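# Slide the loose cube into the gap to complete a square

## Task

Put the loose cube into the empty corner so that the four cubes form a tight square, with the loose cube's faces touching both neighbouring cubes flush. Then open the gripper and pull away. The square must stay complete on its own, without the robot holding it.

## Robot and tools

Robot: two xArm6 arms, left_arm and right_arm, each with a parallel two-finger gripper. Their bases sit in the scene frame at left_arm (+0.045, +0.386, 0) m, quat_wxyz (+1.000, 0, 0, +0.020), and right_arm (-0.004, -0.327, 0) m, quat_wxyz (+0.999, 0, 0, -0.050).

Scene frame: the origin is on the table surface midway between the arms. +z is up, +x reaches out over the table, and left_arm is on the +y side. The words left and right are only arm names and do not mean sides of a picture.

execute_actions takes "actions", a list holding zero or one item, plus an optional "pictures" boolean (pictures come by default).
- An empty list sends nothing and just reports the current state.
- A motion item has "rows" (1 to 15 rows) and "steps" (1 to 15, default 15). Each control step lasts 1/30 s and uses one row. If there are fewer rows than steps, the last row is repeated.
- A wait item has only "steps" (up to 300). It returns once that many steps have passed since the previous result, and your reply time counts toward them.
- If a call is refused, nothing reaches the robot.

Row layout: every row holds exactly 14 numbers, even when one arm stays still. The first 7 are for left_arm: six joint targets (waist, shoulder, elbow, forearm roll, wrist pitch, wrist roll), then the gripper opening. The next 7 are the same for right_arm.
- Joint values are absolute target angles in radians, on the same scale as the Joint positions line. They are not offsets.
- Stated ranges: waist -6.283..6.283, shoulder -2.059..2.094, elbow -3.927..0.192, forearm roll -6.283..6.283, wrist pitch -1.693..3.142, wrist roll -6.283..6.283.
- A call is refused if a target is more than 0.010 rad beyond a range end and also farther out than that joint's last reported angle. The true end may differ from the stated one by up to 0.010 rad, and a target past it is clipped there. When that happens the result says "joint sent to its limit", possibly about an earlier action. If that line is missing, it does not prove there is more room.
- The opening is an absolute command from -1 (closed) to +1 (fully open).

Motion limits:
- Joint targets change at most 3.14 rad/s and need 0.16 s to reach that speed.
- All joints of one arm are slowed together, so moves from rest finish at the same time.
- On each step a joint's target is kept within 0.623 rad of its measured angle.
- If the targets would put the gripper more than 70 mm from where it is now, the whole arm's targets are pulled back toward the measured angles. Big moves therefore take several calls.
- Between calls the arms keep heading for the last row sent. They stop once nothing moves much or a step is HELD; after that only a new action makes them move or press further.

Gripper geometry: the fingers point along the gripper's +z and close along its y. end_effector_position is the point between the closed finger pads, about 2 cm behind the tips. Closing pushes the tips about 10 mm further along +z.

Gripping:
- grip_measured is the measured opening on the command scale.
- To hold something, command an opening clearly below grip_measured; the bigger the gap, the harder the squeeze. Each pad gives up to about 24 N on objects up to roughly 6 cm wide.
- Closing fast can press harder, and sometimes makes the fingers spring open.
- Something may briefly pull on a held part.

Result lines:
- The state line (left_arm: … | right_arm: …) gives each gripper's end_effector_position (m), end_effector_quat_wxyz and velocities (m/s, rad/s) in the scene frame. The printed position can drift from the truth, more at long reach.
- Joint positions and Joint velocities give, per arm, the six joints (rad, rad/s) and then the finger pad gap (m, m/s; 0.084 m is fully open).
- "joint command not followed" means a clearance check altered or blocked that arm's joint targets on some steps; the rest of the row was still carried out.
- HELD marks steps on which your row, or part of it, did not reach the robot.
- Joint torques are the drives' total outputs, in joint order. They carry offset and noise and are nonzero even in free air.
- MOTOR HOT warns at 65 °C. At 80 °C an OVER-TEMPERATURE FAULT brakes that arm until it cools. Holding loads heats motors, even while you think.
- TORQUE FAULT: if contact torque reaches a joint's load limit, that arm stops, backs the joint off slightly, holds for 10 s and drops the rest of the call. Load limits in N m: waist 44, shoulder 44, elbow 26.4, forearm roll 26.4, wrist pitch 17.6, wrist roll 17.6. A held object's weight counts toward them.

zoom_image: arguments are "camera" (one of cam_head_left, cam_head_right, cam_high, cam_low, cam_left_wrist, cam_right_wrist) and "region" [x0, y0, x1, y1] in pixels of that camera's latest image, measured from its top-left corner. The region may be at most 504 by 504. Every camera image is 896x504. The head cameras look down from behind the arms, cam_high and cam_low view from across the table, and the wrist cameras ride on each gripper. Calibration is approximate.

read_manual: optional "section" (only "licences"). It returns licence text and does not move anything.

finished_scene: "scene" is the number of the current scene. Calling it ends that scene for good and reports whether the goal was met. Ending a reply without any tool call stops everything.

Usual order: look, open a gripper, move above the loose cube, lower and grasp it (or push it), bring it gently into the corner until it rests flush against both neighbours, open, lift clear, check the cameras, then call finished_scene.

Avoid: knocking any cube off the table, dropping it, slamming or shoving hard, and letting the two arms touch or press against each other.

Each tool is called after "Request:" in YAML: its name, and indented under it one key for each argument.

## Session

Request:
execute_actions:
  actions: []

Scene clock: 0.00 s of 5100.00 s.
left_arm: end_effector_position=(+0.5833, +0.2522, +0.1543) grip_measured=+1.00 end_effector_quat_wxyz=(+0.044, +0.748, +0.485, +0.451) end_effector_velocity=(+0.000, -0.000, -0.000) end_effector_angular_velocity=(-0.001, +0.000, +0.000) | right_arm: end_effector_position=(+0.1403, -0.3891, +0.2881) grip_measured=+1.00 end_effector_quat_wxyz=(+0.005, -0.378, +0.925, -0.033) end_effector_velocity=(+0.000, -0.000, +0.000) end_effector_angular_velocity=(+0.000, -0.001, -0.001)
Joint positions: left_arm=[-0.468  0.162 -0.895  1.534  0.69  -2.839  0.084] | right_arm=[-0.237 -1.278 -0.464 -0.043  1.69   2.023  0.084]
Joint velocities: left_arm=[ 0.     0.001 -0.001 -0.    -0.001 -0.    -0.   ] | right_arm=[-0.001  0.    -0.001  0.    -0.     0.     0.   ]
Joint torques (N m, as the arm reports them, + toward a larger angle): no reading
camera_calibration (this result's frames):
cam_left_wrist: T_world_to_cam=[[0.699957, -0.507846, 0.502148, -0.326723], [-0.0978826, -0.764687, -0.636924, 0.420466], [0.707445, 0.396668, -0.584958, -0.296701], [0, 0, 0, 1]] pos_world=[0.479748, 0.273292, 0.25831]
cam_right_wrist: T_world_to_cam=[[-0.696053, 0.716154, -0.0513221, 0.419249], [0.716775, 0.697255, 0.00833959, 0.230885], [0.041757, -0.0309816, -0.998647, 0.405136], [0, 0, 0, 1]] pos_world=[0.10941, -0.448681, 0.424179]

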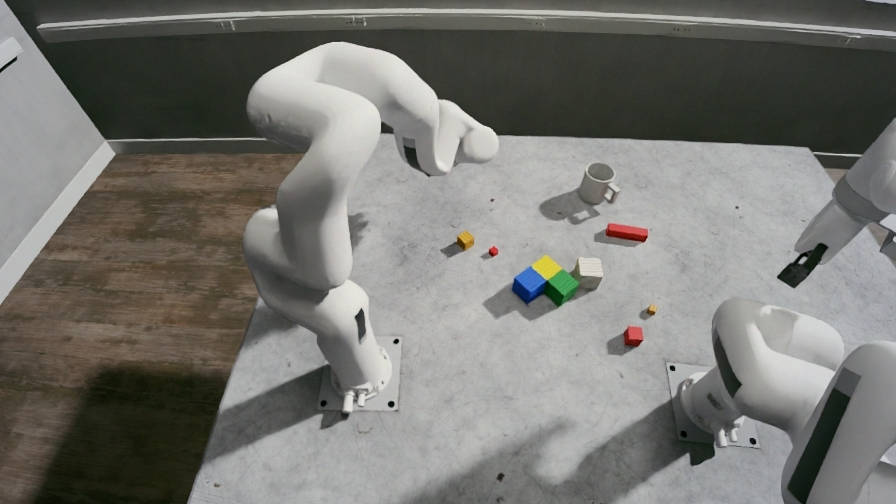

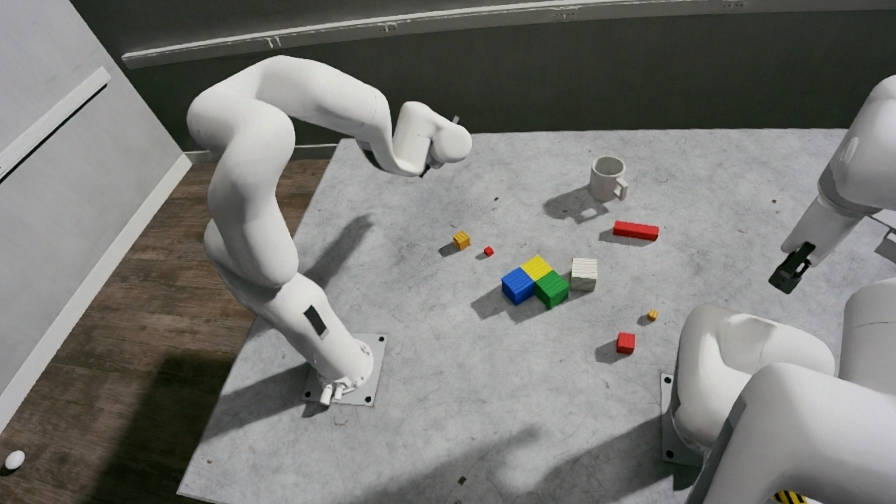

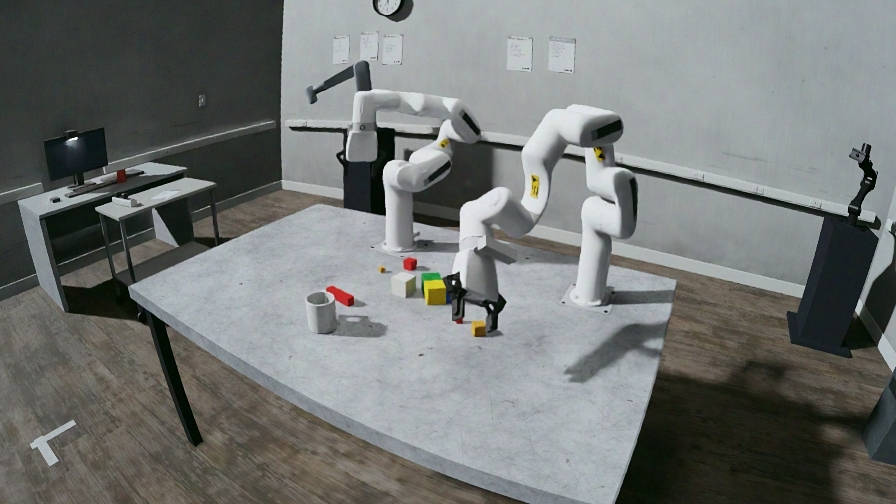

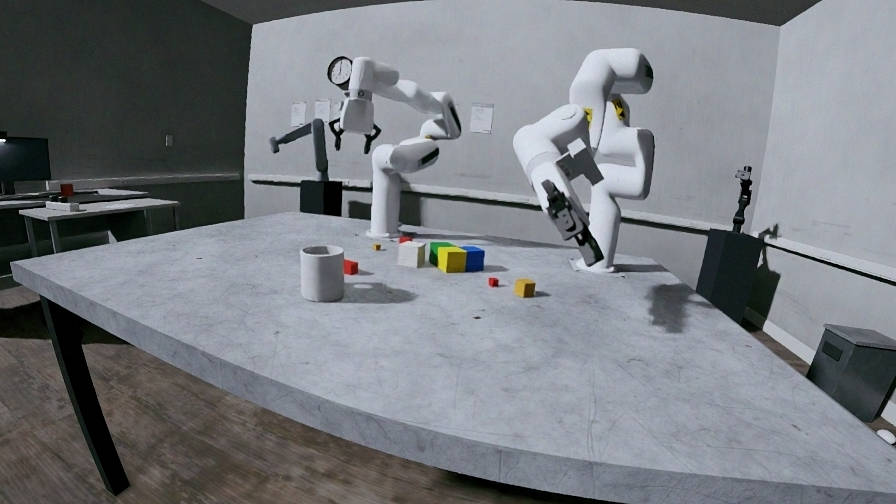

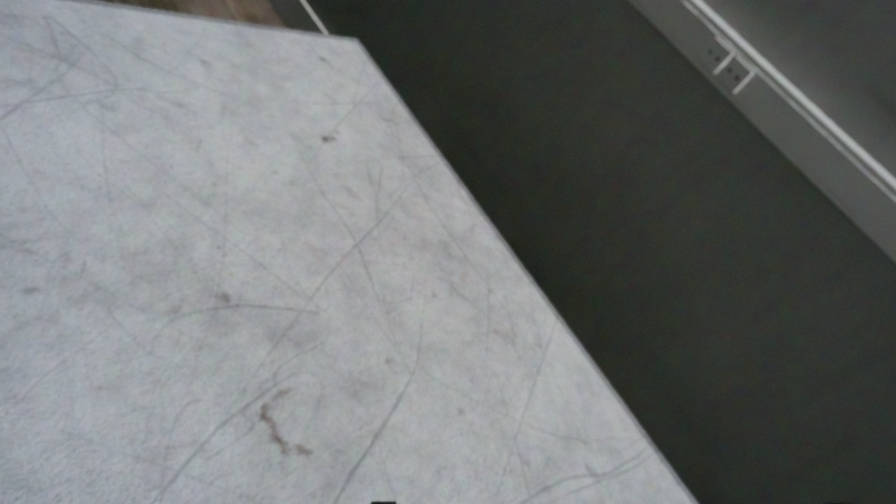

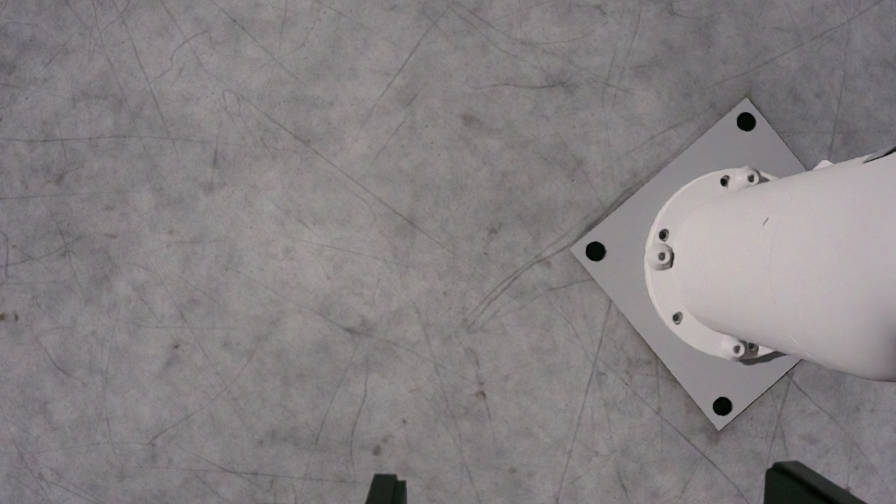

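Request:
zoom_image:
  camera: "cam_head_left"
  region: [500, 240, 620, 320]

Request:
zoom_image:
  camera: "cam_head_right"
  region: [490, 240, 610, 320]

Region (500, 240, 620, 320) of cam_head_left's 896x504 image, scaled by 4.200, with more detail than that image has.

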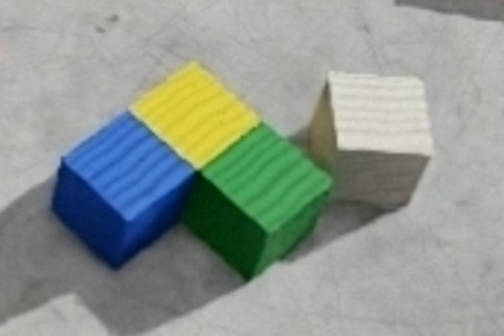

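Region (490, 240, 610, 320) of cam_head_right's 896x504 image, scaled by 4.200, with more detail than that image has.

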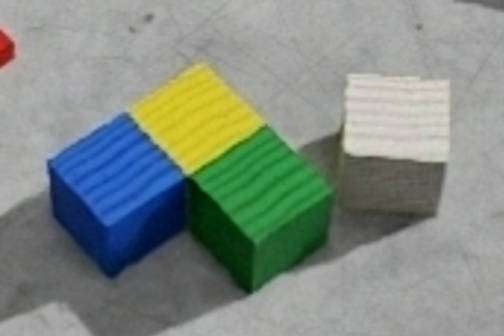

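Request:
execute_actions:
  actions:
    - {"rows":[[-0.468,0.162,-0.895,1.534,0.69,-2.839,1,-0.234,-1.275,-0.465,-0.043,1.688,2.024,1],[-0.468,0.162,-0.895,1.534,0.69,-2.839,1,-0.225,-1.266,-0.466,-0.042,1.681,2.026,1],[-0.468,0.162,-0.895,1.534,0.69,-2.839,1,-0.210,-1.251,-0.469,-0.042,1.670,2.029,1],[-0.468,0.162,-0.895,1.534,0.69,-2.839,1,-0.191,-1.231,-0.473,-0.041,1.655,2.034,1],[-0.468,0.162,-0.895,1.534,0.69,-2.839,1,-0.167,-1.207,-0.477,-0.040,1.636,2.039,1],[-0.468,0.162,-0.895,1.534,0.69,-2.839,1,-0.138,-1.178,-0.483,-0.039,1.614,2.046,1],[-0.468,0.162,-0.895,1.534,0.69,-2.839,1,-0.106,-1.146,-0.489,-0.037,1.590,2.053,1],[-0.468,0.162,-0.895,1.534,0.69,-2.839,1,-0.070,-1.110,-0.496,-0.035,1.562,2.061,1],[-0.468,0.162,-0.895,1.534,0.69,-2.839,1,-0.032,-1.071,-0.503,-0.034,1.533,2.070,1],[-0.468,0.162,-0.895,1.534,0.69,-2.839,1,0.009,-1.029,-0.511,-0.032,1.501,2.080,1],[-0.468,0.162,-0.895,1.534,0.69,-2.839,1,0.053,-0.985,-0.519,-0.030,1.468,2.090,1],[-0.468,0.162,-0.895,1.534,0.69,-2.839,1,0.097,-0.940,-0.527,-0.028,1.434,2.100,1],[-0.468,0.162,-0.895,1.534,0.69,-2.839,1,0.144,-0.893,-0.536,-0.026,1.398,2.111,1],[-0.468,0.162,-0.895,1.534,0.69,-2.839,1,0.191,-0.846,-0.545,-0.024,1.362,2.121,1],[-0.468,0.162,-0.895,1.534,0.69,-2.839,1,0.238,-0.798,-0.554,-0.022,1.326,2.132,1]],"steps":15}
  pictures: false

Request:
execute_actions:
  actions:
    - {"rows":[[-0.468,0.162,-0.895,1.534,0.69,-2.839,1,0.286,-0.750,-0.563,-0.019,1.289,2.143,1],[-0.468,0.162,-0.895,1.534,0.69,-2.839,1,0.333,-0.702,-0.572,-0.017,1.253,2.154,1],[-0.468,0.162,-0.895,1.534,0.69,-2.839,1,0.379,-0.656,-0.581,-0.015,1.218,2.165,1],[-0.468,0.162,-0.895,1.534,0.69,-2.839,1,0.424,-0.610,-0.589,-0.013,1.183,2.175,1],[-0.468,0.162,-0.895,1.534,0.69,-2.839,1,0.467,-0.567,-0.597,-0.011,1.150,2.185,1],[-0.468,0.162,-0.895,1.534,0.69,-2.839,1,0.508,-0.525,-0.605,-0.009,1.119,2.194,1],[-0.468,0.162,-0.895,1.534,0.69,-2.839,1,0.547,-0.486,-0.612,-0.008,1.089,2.203,1],[-0.468,0.162,-0.895,1.534,0.69,-2.839,1,0.582,-0.450,-0.619,-0.006,1.062,2.211,1],[-0.468,0.162,-0.895,1.534,0.69,-2.839,1,0.614,-0.418,-0.625,-0.004,1.037,2.219,1],[-0.468,0.162,-0.895,1.534,0.69,-2.839,1,0.643,-0.389,-0.630,-0.003,1.015,2.225,1],[-0.468,0.162,-0.895,1.534,0.69,-2.839,1,0.667,-0.364,-0.635,-0.002,0.997,2.231,1],[-0.468,0.162,-0.895,1.534,0.69,-2.839,1,0.687,-0.345,-0.639,-0.001,0.982,2.235,1],[-0.468,0.162,-0.895,1.534,0.69,-2.839,1,0.701,-0.330,-0.642,-0.001,0.971,2.239,1],[-0.468,0.162,-0.895,1.534,0.69,-2.839,1,0.710,-0.321,-0.643,0,0.964,2.241,1],[-0.468,0.162,-0.895,1.534,0.69,-2.839,1,0.7132,-0.3177,-0.6438,0,0.9615,2.2416,1]],"steps":15}
  pictures: false

Request:
execute_actions:
  actions:
    - {"steps":20}

Scene clock: 19.37 s of 5100.00 s.
left_arm: end_effector_position=(+0.5832, +0.2522, +0.1539) grip_measured=+1.00 end_effector_quat_wxyz=(+0.044, +0.748, +0.485, +0.451) end_effector_velocity=(+0.001, -0.000, +0.001) end_effector_angular_velocity=(+0.000, -0.002, -0.001) | right_arm: end_effector_position=(+0.2211, -0.3440, +0.2747) grip_measured=+1.00 end_effector_quat_wxyz=(+0.008, -0.484, +0.875, -0.022) end_effector_velocity=(+0.301, +0.274, -0.102) end_effector_angular_velocity=(+0.069, +0.073, +0.957)
Joint positions: left_arm=[-0.468  0.162 -0.895  1.534  0.69  -2.839  0.084] | right_arm=[ 0.056 -0.982 -0.52  -0.03   1.466  2.09   0.084]
Joint velocities: left_arm=[ 0.     0.    -0.002  0.001  0.    -0.    -0.   ] | right_arm=[ 1.205  1.218 -0.22   0.054 -0.914  0.272 -0.   ]
Joint torques (N m, as the arm reports them, + toward a larger angle): left_arm=[ -0.18 -20.76 -16.46   0.69  -0.03   0.15] | right_arm=[  0.3   -1.84 -13.63  -1.06  -1.66  -0.56]
Steps of this call (steps 1 to 90: nothing new was sent; then 15.87 s passed at rest; steps 91 to 105: all 15 steps of this action). Readings (joint positions):
91: left_arm=[-0.468 0.162 -0.895 1.534 0.690 -2.839] | right_arm=[-0.237 -1.278 -0.464 -0.043 1.690 2.023]
92: left_arm=[-0.468 0.162 -0.895 1.534 0.690 -2.839] | right_arm=[-0.237 -1.278 -0.464 -0.043 1.689 2.023]
94: left_arm=[-0.468 0.162 -0.895 1.534 0.690 -2.839] | right_arm=[-0.229 -1.270 -0.466 -0.043 1.684 2.025]
98: left_arm=[-0.468 0.162 -0.895 1.534 0.690 -2.839] | right_arm=[-0.172 -1.213 -0.477 -0.040 1.640 2.038]
105: the state above

Scene clock: 19.87 s of 5100.00 s.
left_arm: end_effector_position=(+0.5832, +0.2522, +0.1539) grip_measured=+1.00 end_effector_quat_wxyz=(+0.044, +0.748, +0.485, +0.451) end_effector_velocity=(-0.000, -0.000, -0.001) end_effector_angular_velocity=(+0.001, +0.001, -0.001) | right_arm: end_effector_position=(+0.2980, -0.1684, +0.1978) grip_measured=+1.00 end_effector_quat_wxyz=(-0.003, +0.651, -0.759, +0.003) end_effector_velocity=(+0.004, +0.380, -0.197) end_effector_angular_velocity=(+0.012, +0.064, +0.716)
Joint positions: left_arm=[-0.468  0.162 -0.895  1.534  0.69  -2.839  0.084] | right_arm=[ 0.587 -0.446 -0.62  -0.006  1.059  2.212  0.084]
Joint velocities: left_arm=[-0.     0.     0.001  0.001 -0.001  0.    -0.   ] | right_arm=[ 0.955  0.965 -0.182  0.043 -0.731  0.222  0.   ]
Joint torques (N m, as the arm reports them, + toward a larger angle): left_arm=[ -0.38 -21.08 -16.38   0.81  -0.05   0.19] | right_arm=[  0.57 -14.79 -13.56  -0.24  -1.18  -0.06]
Steps of this call (steps 1 to 15: all 15 steps of this action). Readings (joint positions):
1: left_arm=[-0.468 0.162 -0.895 1.534 0.690 -2.839] | right_arm=[0.096 -0.942 -0.527 -0.028 1.435 2.099]
2: left_arm=[-0.468 0.162 -0.895 1.534 0.690 -2.839] | right_arm=[0.135 -0.902 -0.534 -0.026 1.405 2.108]
4: left_arm=[-0.468 0.162 -0.895 1.534 0.690 -2.839] | right_arm=[0.210 -0.826 -0.548 -0.023 1.348 2.126]
8: left_arm=[-0.468 0.162 -0.895 1.534 0.690 -2.839] | right_arm=[0.354 -0.681 -0.576 -0.016 1.237 2.159]
15: the state above

Scene clock: 20.53 s of 5100.00 s.
left_arm: end_effector_position=(+0.5832, +0.2522, +0.1539) grip_measured=+1.00 end_effector_quat_wxyz=(+0.044, +0.748, +0.485, +0.451) end_effector_velocity=(+0.000, +0.000, -0.000) end_effector_angular_velocity=(-0.002, +0.001, +0.001) | right_arm: end_effector_position=(+0.2936, -0.1179, +0.1702) grip_measured=+1.00 end_effector_quat_wxyz=(-0.000, +0.686, -0.727, +0.000) end_effector_velocity=(-0.000, +0.001, -0.001) end_effector_angular_velocity=(-0.001, +0.001, +0.001)
Joint positions: left_arm=[-0.468  0.162 -0.895  1.534  0.69  -2.839  0.084] | right_arm=[ 0.713 -0.318 -0.644 -0.     0.962  2.242  0.084]
Joint velocities: left_arm=[ 0.001  0.    -0.    -0.001 -0.001  0.    -0.   ] | right_arm=[ 0.002  0.003 -0.     0.    -0.001  0.    -0.   ]
Joint torques (N m, as the arm reports them, + toward a larger angle): left_arm=[ -0.24 -20.82 -16.27   0.88  -0.05   0.25] | right_arm=[ -0.47 -16.39 -13.88  -0.2   -1.39  -0.11]
Steps of this call (steps 1 to 20: the robot went on to your last target). Readings (joint positions):
1: left_arm=[-0.468 0.162 -0.895 1.534 0.690 -2.839] | right_arm=[0.618 -0.414 -0.626 -0.004 1.034 2.220]
2: left_arm=[-0.468 0.162 -0.895 1.534 0.690 -2.839] | right_arm=[0.649 -0.383 -0.631 -0.003 1.012 2.227]
4: left_arm=[-0.468 0.162 -0.895 1.534 0.690 -2.839] | right_arm=[0.688 -0.343 -0.637 -0.001 0.983 2.235]
8: left_arm=[-0.468 0.162 -0.895 1.534 0.690 -2.839] | right_arm=[0.708 -0.323 -0.643 -0.000 0.966 2.240]
20: the state above
camera_calibration (this result's frames):
cam_left_wrist: T_world_to_cam=[[0.700147, -0.508008, 0.501719, -0.326403], [-0.0982881, -0.764574, -0.636997, 0.420465], [0.707201, 0.396679, -0.585246, -0.296673], [0, 0, 0, 1]] pos_world=[0.479664, 0.273346, 0.257971]
cam_right_wrist: T_world_to_cam=[[-0.997957, 0.0622816, 0.0142468, 0.32606], [0.0626102, 0.997752, 0.0239098, 0.1577], [-0.0127256, 0.024753, -0.999613, 0.312173], [0, 0, 0, 1]] pos_world=[0.319493, -0.18538, 0.303636]

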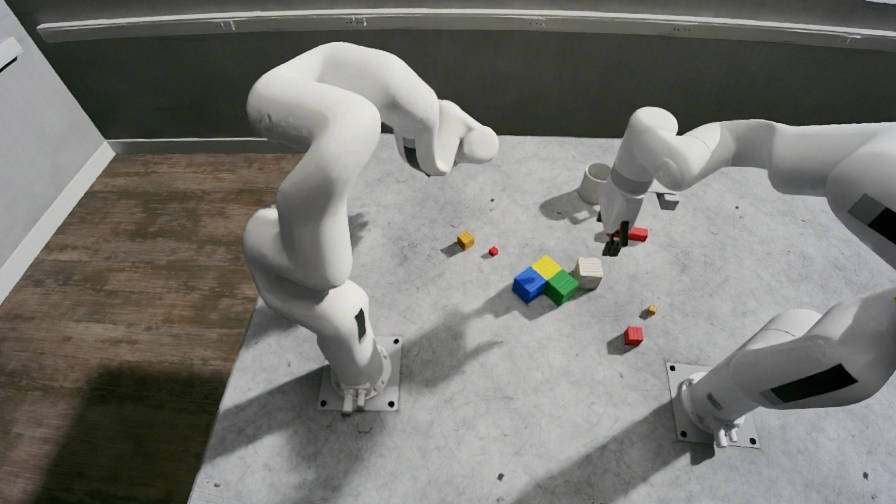

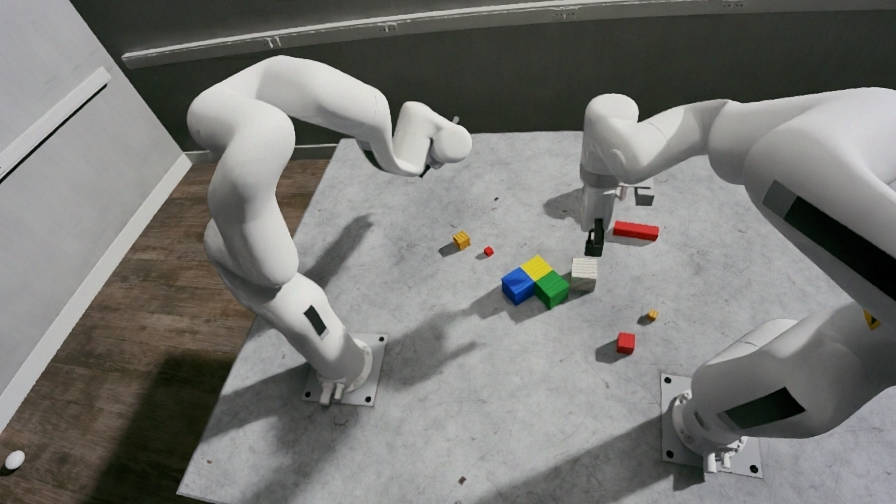

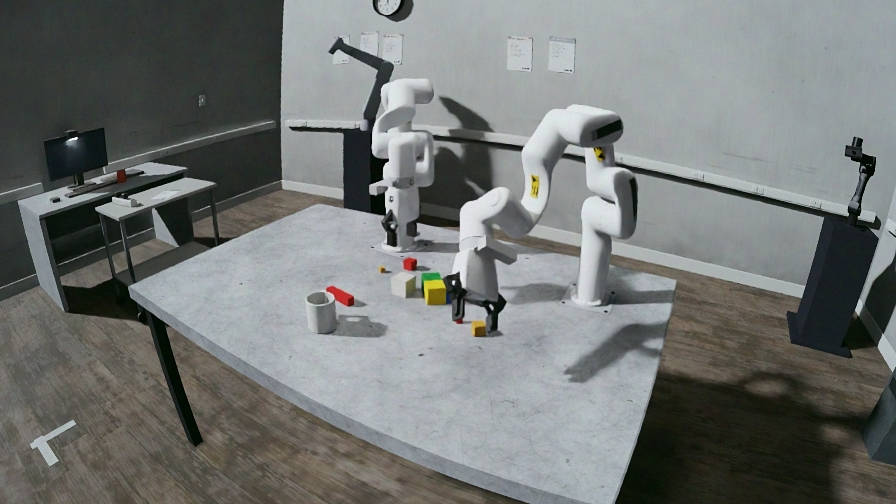

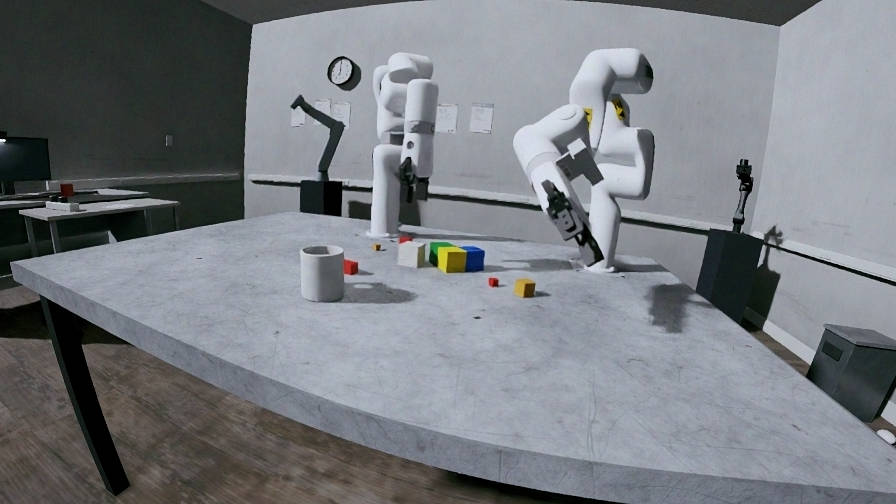

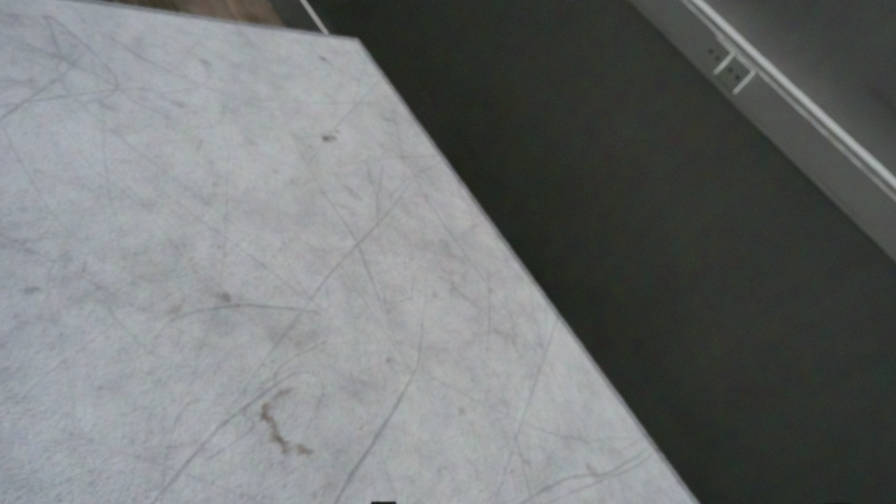

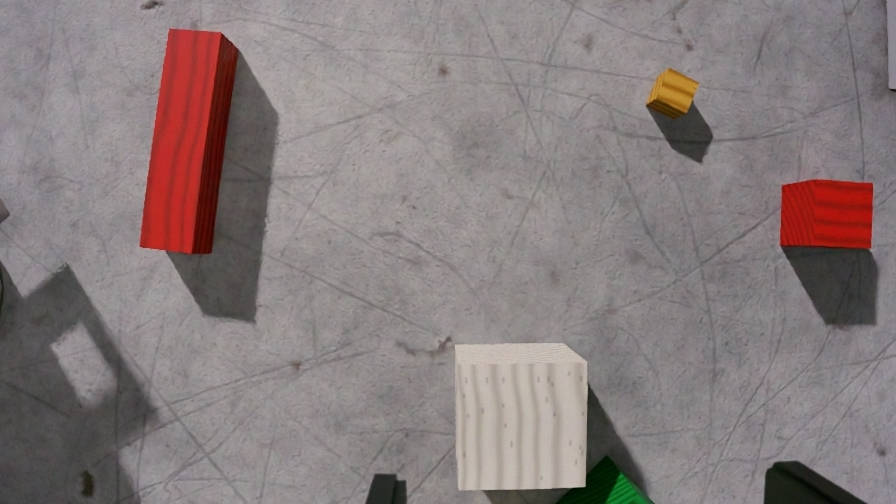

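Request:
execute_actions:
  actions: []

Scene clock: 25.53 s of 5100.00 s.
left_arm: end_effector_position=(+0.5832, +0.2522, +0.1539) grip_measured=+1.00 end_effector_quat_wxyz=(+0.044, +0.748, +0.485, +0.451) end_effector_velocity=(-0.000, -0.000, +0.000) end_effector_angular_velocity=(+0.000, -0.000, -0.001) | right_arm: end_effector_position=(+0.2934, -0.1178, +0.1700) grip_measured=+1.00 end_effector_quat_wxyz=(+0.000, +0.686, -0.727, +0.000) end_effector_velocity=(-0.000, +0.000, -0.000) end_effector_angular_velocity=(-0.000, +0.000, +0.001)
Joint positions: left_arm=[-0.468  0.162 -0.895  1.534  0.69  -2.839  0.084] | right_arm=[ 0.713 -0.318 -0.644  0.     0.962  2.242  0.084]
Joint velocities: left_arm=[-0.    -0.001  0.001  0.    -0.    -0.    -0.   ] | right_arm=[ 0.001  0.     0.    -0.     0.    -0.     0.   ]
Joint torques (N m, as the arm reports them, + toward a larger angle): left_arm=[ -0.29 -20.88 -16.41   0.78  -0.01   0.24] | right_arm=[ -0.15 -16.62 -14.25  -0.64  -1.64  -0.15]
Steps of this call (steps 1 to 15: the robot went on to your last target; steps 16 to 90: nothing new was sent; then 2.00 s passed at rest). Readings (joint positions):
1: left_arm=[-0.468 0.162 -0.895 1.534 0.690 -2.839] | right_arm=[0.713 -0.318 -0.644 -0.000 0.962 2.242]
2: left_arm=[-0.468 0.162 -0.895 1.534 0.690 -2.839] | right_arm=[0.713 -0.318 -0.644 -0.000 0.962 2.242]
4: left_arm=[-0.468 0.162 -0.895 1.534 0.690 -2.839] | right_arm=[0.713 -0.318 -0.644 -0.000 0.962 2.242]
8: left_arm=[-0.468 0.162 -0.895 1.534 0.690 -2.839] | right_arm=[0.713 -0.318 -0.644 -0.000 0.962 2.242]
90: the state above
All arms were judged still, so your last target was given up. Only a new action makes them travel on or press farther. Fingers that are still opening or closing keep moving.
camera_calibration (this result's frames):
cam_left_wrist: T_world_to_cam=[[0.700147, -0.508008, 0.501719, -0.326403], [-0.0982883, -0.764574, -0.636997, 0.420465], [0.707201, 0.396679, -0.585246, -0.296673], [0, 0, 0, 1]] pos_world=[0.479664, 0.273346, 0.257971]
cam_right_wrist: T_world_to_cam=[[-0.997976, 0.061898, 0.0145592, 0.32585], [0.0622313, 0.997781, 0.0236783, 0.157756], [-0.0130612, 0.0245364, -0.999614, 0.312075], [0, 0, 0, 1]] pos_world=[0.319449, -0.185233, 0.303475]

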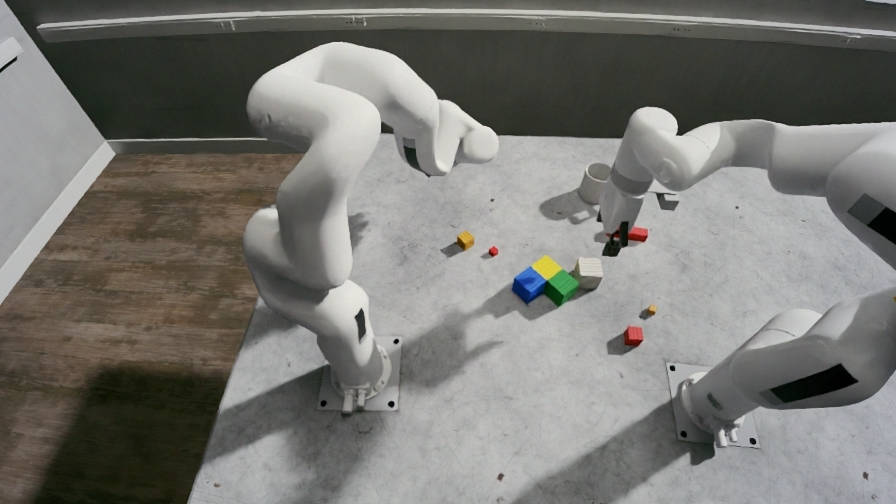

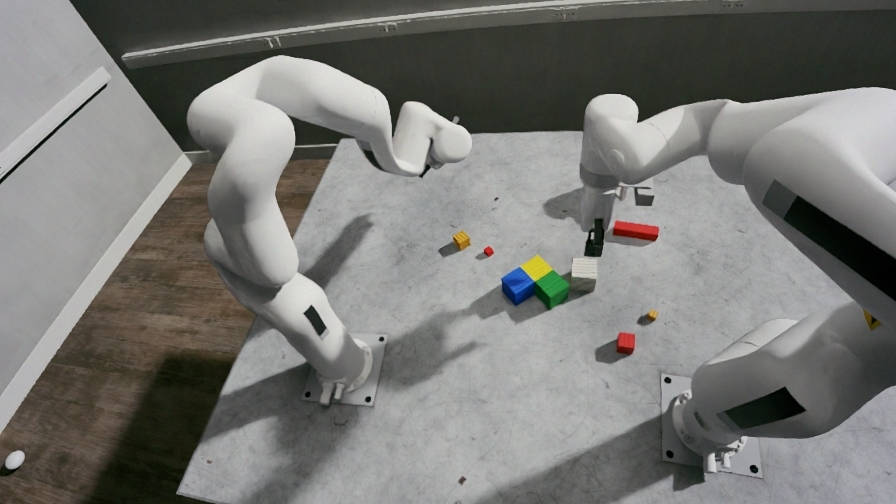

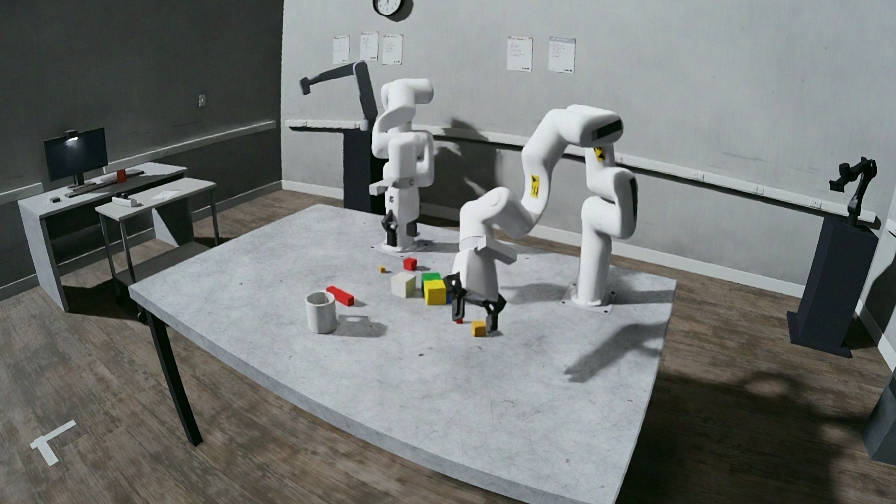

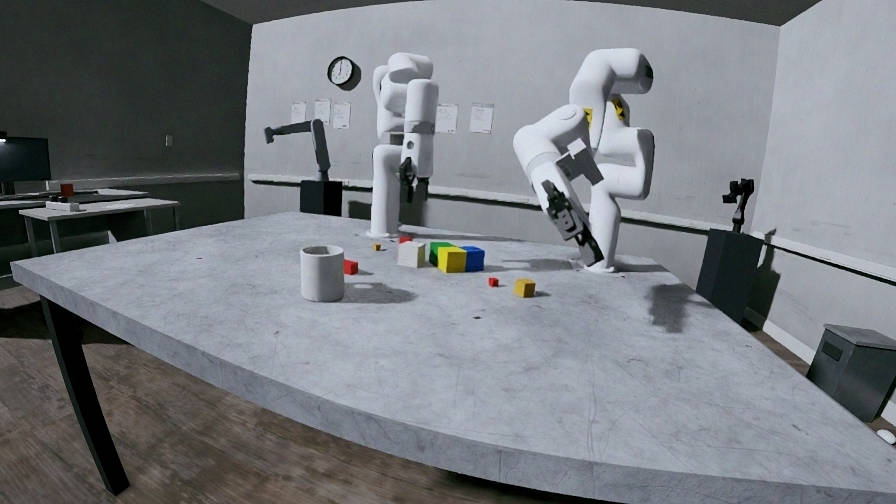

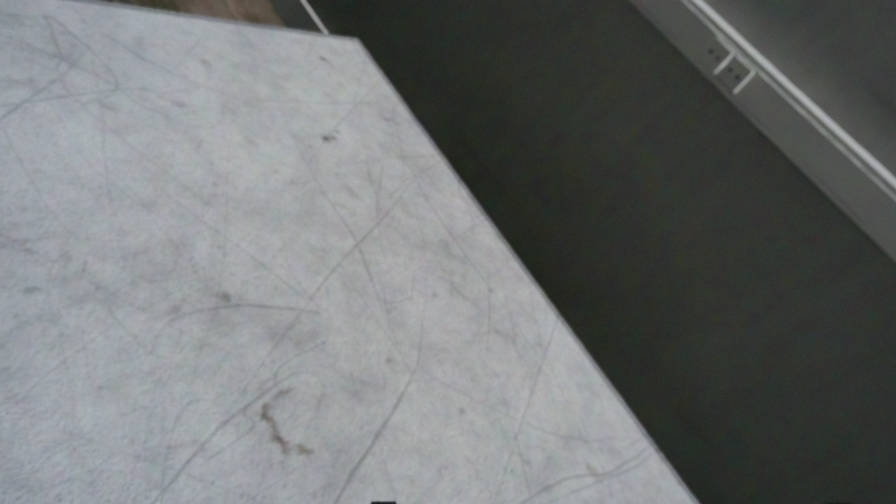

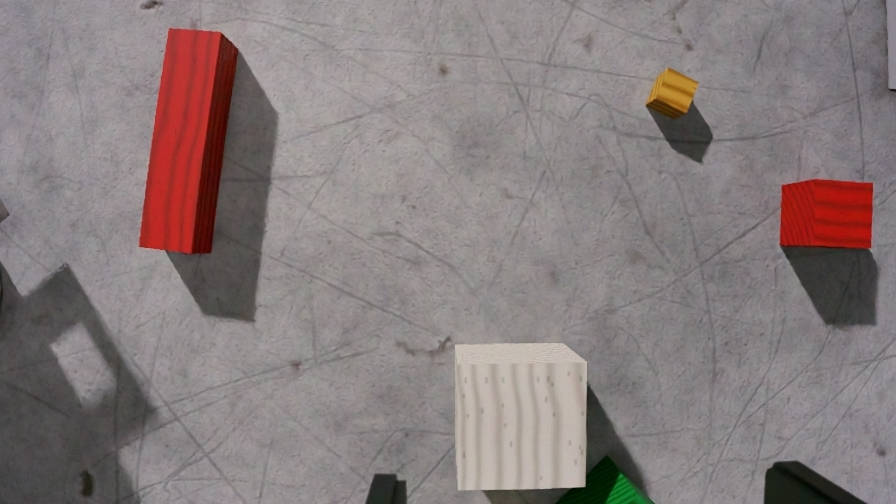

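Request:
execute_actions:
  actions:
    - {"rows":[[-0.468,0.162,-0.895,1.534,0.69,-2.839,1,0.7135,-0.3155,-0.6426,0,0.9581,2.2419,1],[-0.468,0.162,-0.895,1.534,0.69,-2.839,1,0.7144,-0.3091,-0.6392,0,0.9483,2.2428,1],[-0.468,0.162,-0.895,1.534,0.69,-2.839,1,0.7158,-0.2993,-0.6340,0,0.9333,2.2442,1],[-0.468,0.162,-0.895,1.534,0.69,-2.839,1,0.7177,-0.2867,-0.6273,0,0.9140,2.2461,1],[-0.468,0.162,-0.895,1.534,0.69,-2.839,1,0.7198,-0.2719,-0.6194,0,0.8912,2.2482,1],[-0.468,0.162,-0.895,1.534,0.69,-2.839,1,0.7221,-0.2555,-0.6106,0,0.8661,2.2505,1],[-0.468,0.162,-0.895,1.534,0.69,-2.839,1,0.7246,-0.2381,-0.6014,0,0.8395,2.2530,1],[-0.468,0.162,-0.895,1.534,0.69,-2.839,1,0.7272,-0.2205,-0.5920,0,0.8125,2.2556,1],[-0.468,0.162,-0.895,1.534,0.69,-2.839,1,0.7297,-0.2031,-0.5828,0,0.7859,2.2581,1],[-0.468,0.162,-0.895,1.534,0.69,-2.839,1,0.7320,-0.1867,-0.5740,0,0.7608,2.2604,1],[-0.468,0.162,-0.895,1.534,0.69,-2.839,1,0.7341,-0.1719,-0.5661,0,0.7380,2.2625,1],[-0.468,0.162,-0.895,1.534,0.69,-2.839,1,0.7360,-0.1593,-0.5594,0,0.7187,2.2644,1],[-0.468,0.162,-0.895,1.534,0.69,-2.839,1,0.7374,-0.1495,-0.5542,0,0.7037,2.2658,1],[-0.468,0.162,-0.895,1.534,0.69,-2.839,1,0.7383,-0.1431,-0.5508,0,0.6939,2.2667,1],[-0.468,0.162,-0.895,1.534,0.69,-2.839,1,0.7386,-0.1409,-0.5496,0,0.6905,2.2670,1]],"steps":15}
  pictures: false

Request:
execute_actions:
  actions:
    - {"steps":10}

Scene clock: 31.60 s of 5100.00 s.
left_arm: end_effector_position=(+0.5832, +0.2522, +0.1539) grip_measured=+1.00 end_effector_quat_wxyz=(+0.044, +0.748, +0.485, +0.451) end_effector_velocity=(-0.001, +0.000, -0.002) end_effector_angular_velocity=(+0.002, +0.003, -0.001) | right_arm: end_effector_position=(+0.2918, -0.1094, +0.1024) grip_measured=+1.00 end_effector_quat_wxyz=(+0.002, +0.686, -0.727, -0.000) end_effector_velocity=(-0.022, +0.007, -0.165) end_effector_angular_velocity=(-0.013, +0.018, +0.000)
Joint positions: left_arm=[-0.468  0.162 -0.895  1.534  0.69  -2.839  0.084] | right_arm=[ 0.734 -0.17  -0.564  0.     0.738  2.263  0.084]
Joint velocities: left_arm=[-0.     0.002  0.001  0.001  0.    -0.    -0.   ] | right_arm=[ 0.052  0.366  0.199  0.    -0.542  0.052 -0.   ]
Joint torques (N m, as the arm reports them, + toward a larger angle): left_arm=[ -0.27 -21.08 -16.57   0.81  -0.02   0.15] | right_arm=[ -0.84 -22.62 -14.16  -1.02  -1.36  -0.39]
Steps of this call (steps 1 to 90: nothing new was sent; then 2.57 s passed at rest; steps 91 to 105: all 15 steps of this action). Readings (joint positions):
91: left_arm=[-0.468 0.162 -0.895 1.534 0.690 -2.839] | right_arm=[0.713 -0.318 -0.644 0.000 0.961 2.242]
92: left_arm=[-0.468 0.162 -0.895 1.534 0.690 -2.839] | right_arm=[0.713 -0.317 -0.644 -0.000 0.961 2.242]
94: left_arm=[-0.468 0.162 -0.895 1.534 0.690 -2.839] | right_arm=[0.714 -0.313 -0.642 -0.000 0.952 2.242]
98: left_arm=[-0.468 0.162 -0.895 1.534 0.690 -2.839] | right_arm=[0.719 -0.276 -0.622 -0.000 0.896 2.248]
105: the state above

Scene clock: 31.93 s of 5100.00 s.
left_arm: end_effector_position=(+0.5832, +0.2522, +0.1539) grip_measured=+1.00 end_effector_quat_wxyz=(+0.044, +0.748, +0.485, +0.451) end_effector_velocity=(+0.000, -0.000, +0.001) end_effector_angular_velocity=(+0.001, -0.001, -0.001) | right_arm: end_effector_position=(+0.2915, -0.1078, +0.0908) grip_measured=+1.00 end_effector_quat_wxyz=(-0.001, +0.686, -0.727, +0.000) end_effector_velocity=(-0.002, -0.001, -0.005) end_effector_angular_velocity=(-0.004, +0.005, -0.000)
Joint positions: left_arm=[-0.468  0.162 -0.895  1.534  0.69  -2.839  0.084] | right_arm=[ 0.738 -0.142 -0.551 -0.     0.691  2.267  0.084]
Joint velocities: left_arm=[ 0.    -0.001  0.     0.002  0.    -0.     0.   ] | right_arm=[ 0.001  0.007  0.007  0.    -0.008  0.001  0.   ]
Joint torques (N m, as the arm reports them, + toward a larger angle): left_arm=[ -0.24 -20.87 -16.47   0.74   0.02   0.2 ] | right_arm=[ -0.61 -18.85 -12.54  -0.97  -1.08  -0.35]
Steps of this call (steps 1 to 10: the robot went on to your last target). Readings (joint positions):
1: left_arm=[-0.468 0.162 -0.895 1.534 0.690 -2.839] | right_arm=[0.736 -0.159 -0.558 0.000 0.722 2.264]
2: left_arm=[-0.468 0.162 -0.895 1.534 0.690 -2.839] | right_arm=[0.737 -0.152 -0.554 0.000 0.711 2.265]
4: left_arm=[-0.468 0.162 -0.895 1.534 0.690 -2.839] | right_arm=[0.738 -0.145 -0.551 0.000 0.700 2.266]
8: left_arm=[-0.468 0.162 -0.895 1.534 0.690 -2.839] | right_arm=[0.738 -0.143 -0.551 -0.000 0.692 2.267]
10: the state above
camera_calibration (this result's frames):
cam_left_wrist: T_world_to_cam=[[0.700147, -0.508008, 0.501719, -0.326403], [-0.0982881, -0.764574, -0.636997, 0.420465], [0.707201, 0.396679, -0.585246, -0.296673], [0, 0, 0, 1]] pos_world=[0.479664, 0.273346, 0.257971]
cam_right_wrist: T_world_to_cam=[[-0.99799, 0.06193, 0.0134593, 0.324516], [0.0622474, 0.997758, 0.0245986, 0.149735], [-0.0119057, 0.0253869, -0.999607, 0.232308], [0, 0, 0, 1]] pos_world=[0.317309, -0.175394, 0.224166]

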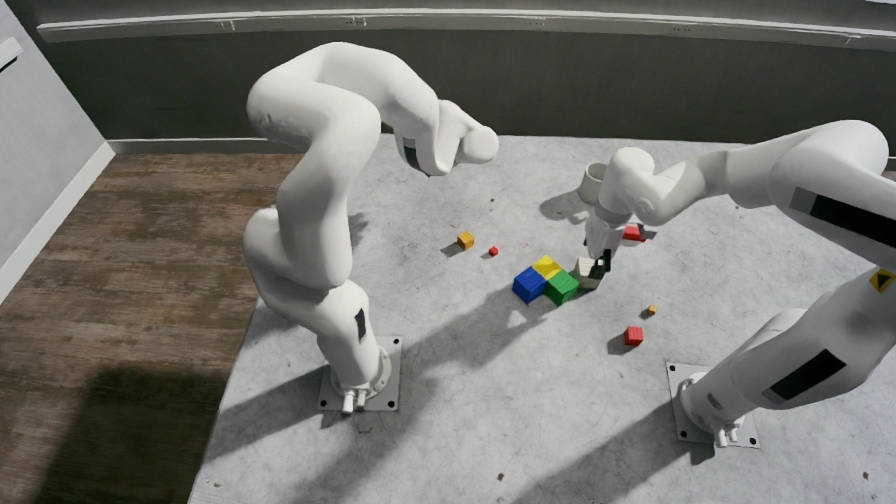

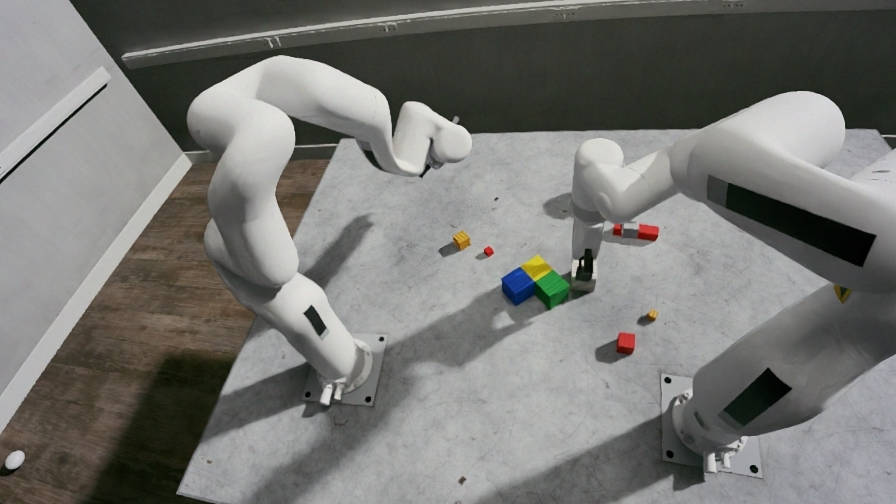

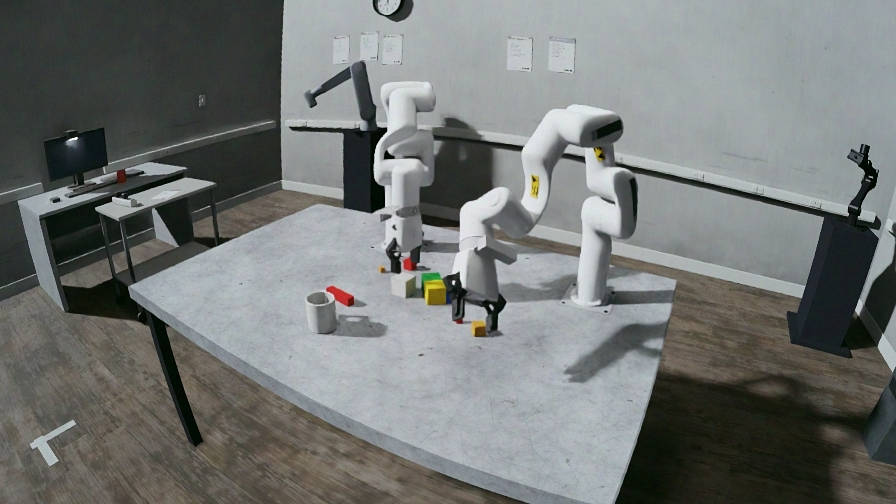

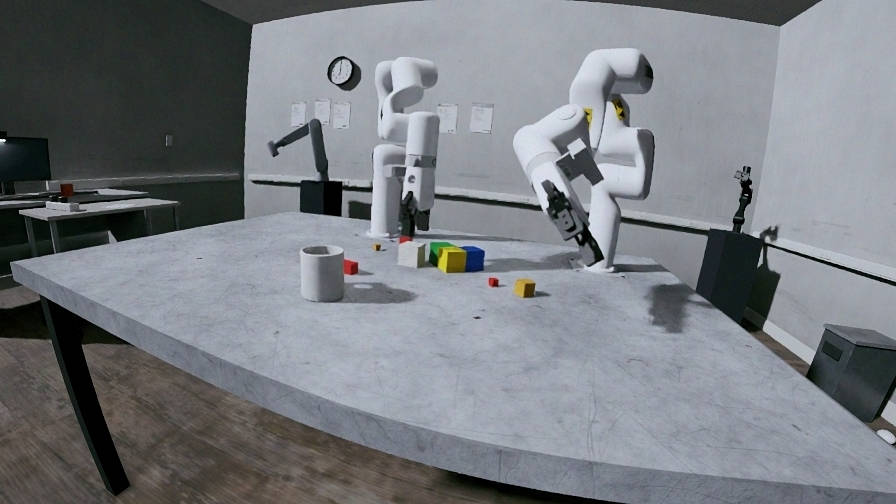

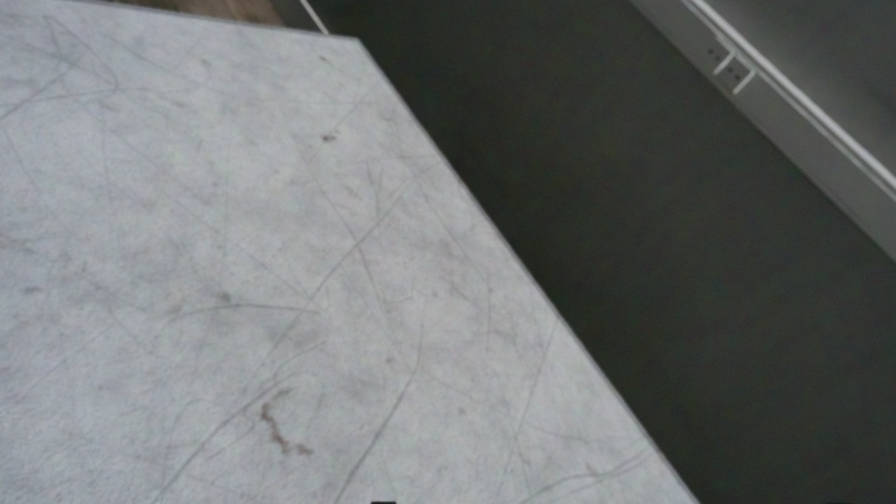

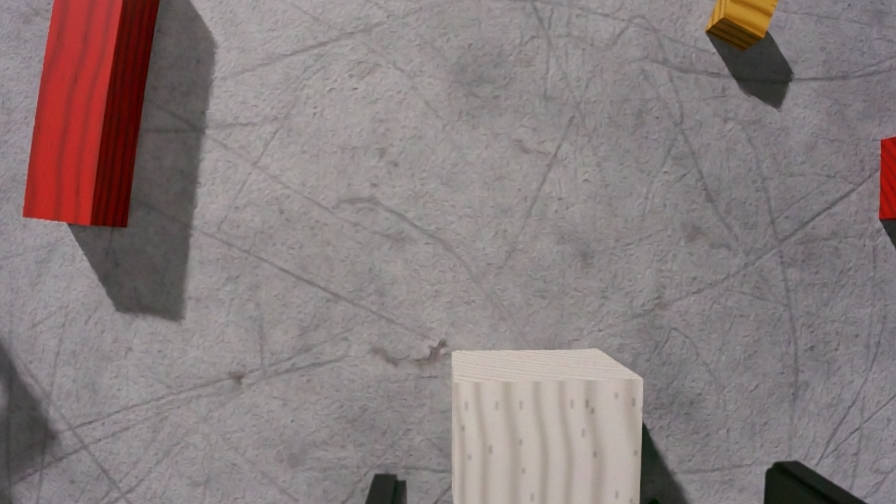

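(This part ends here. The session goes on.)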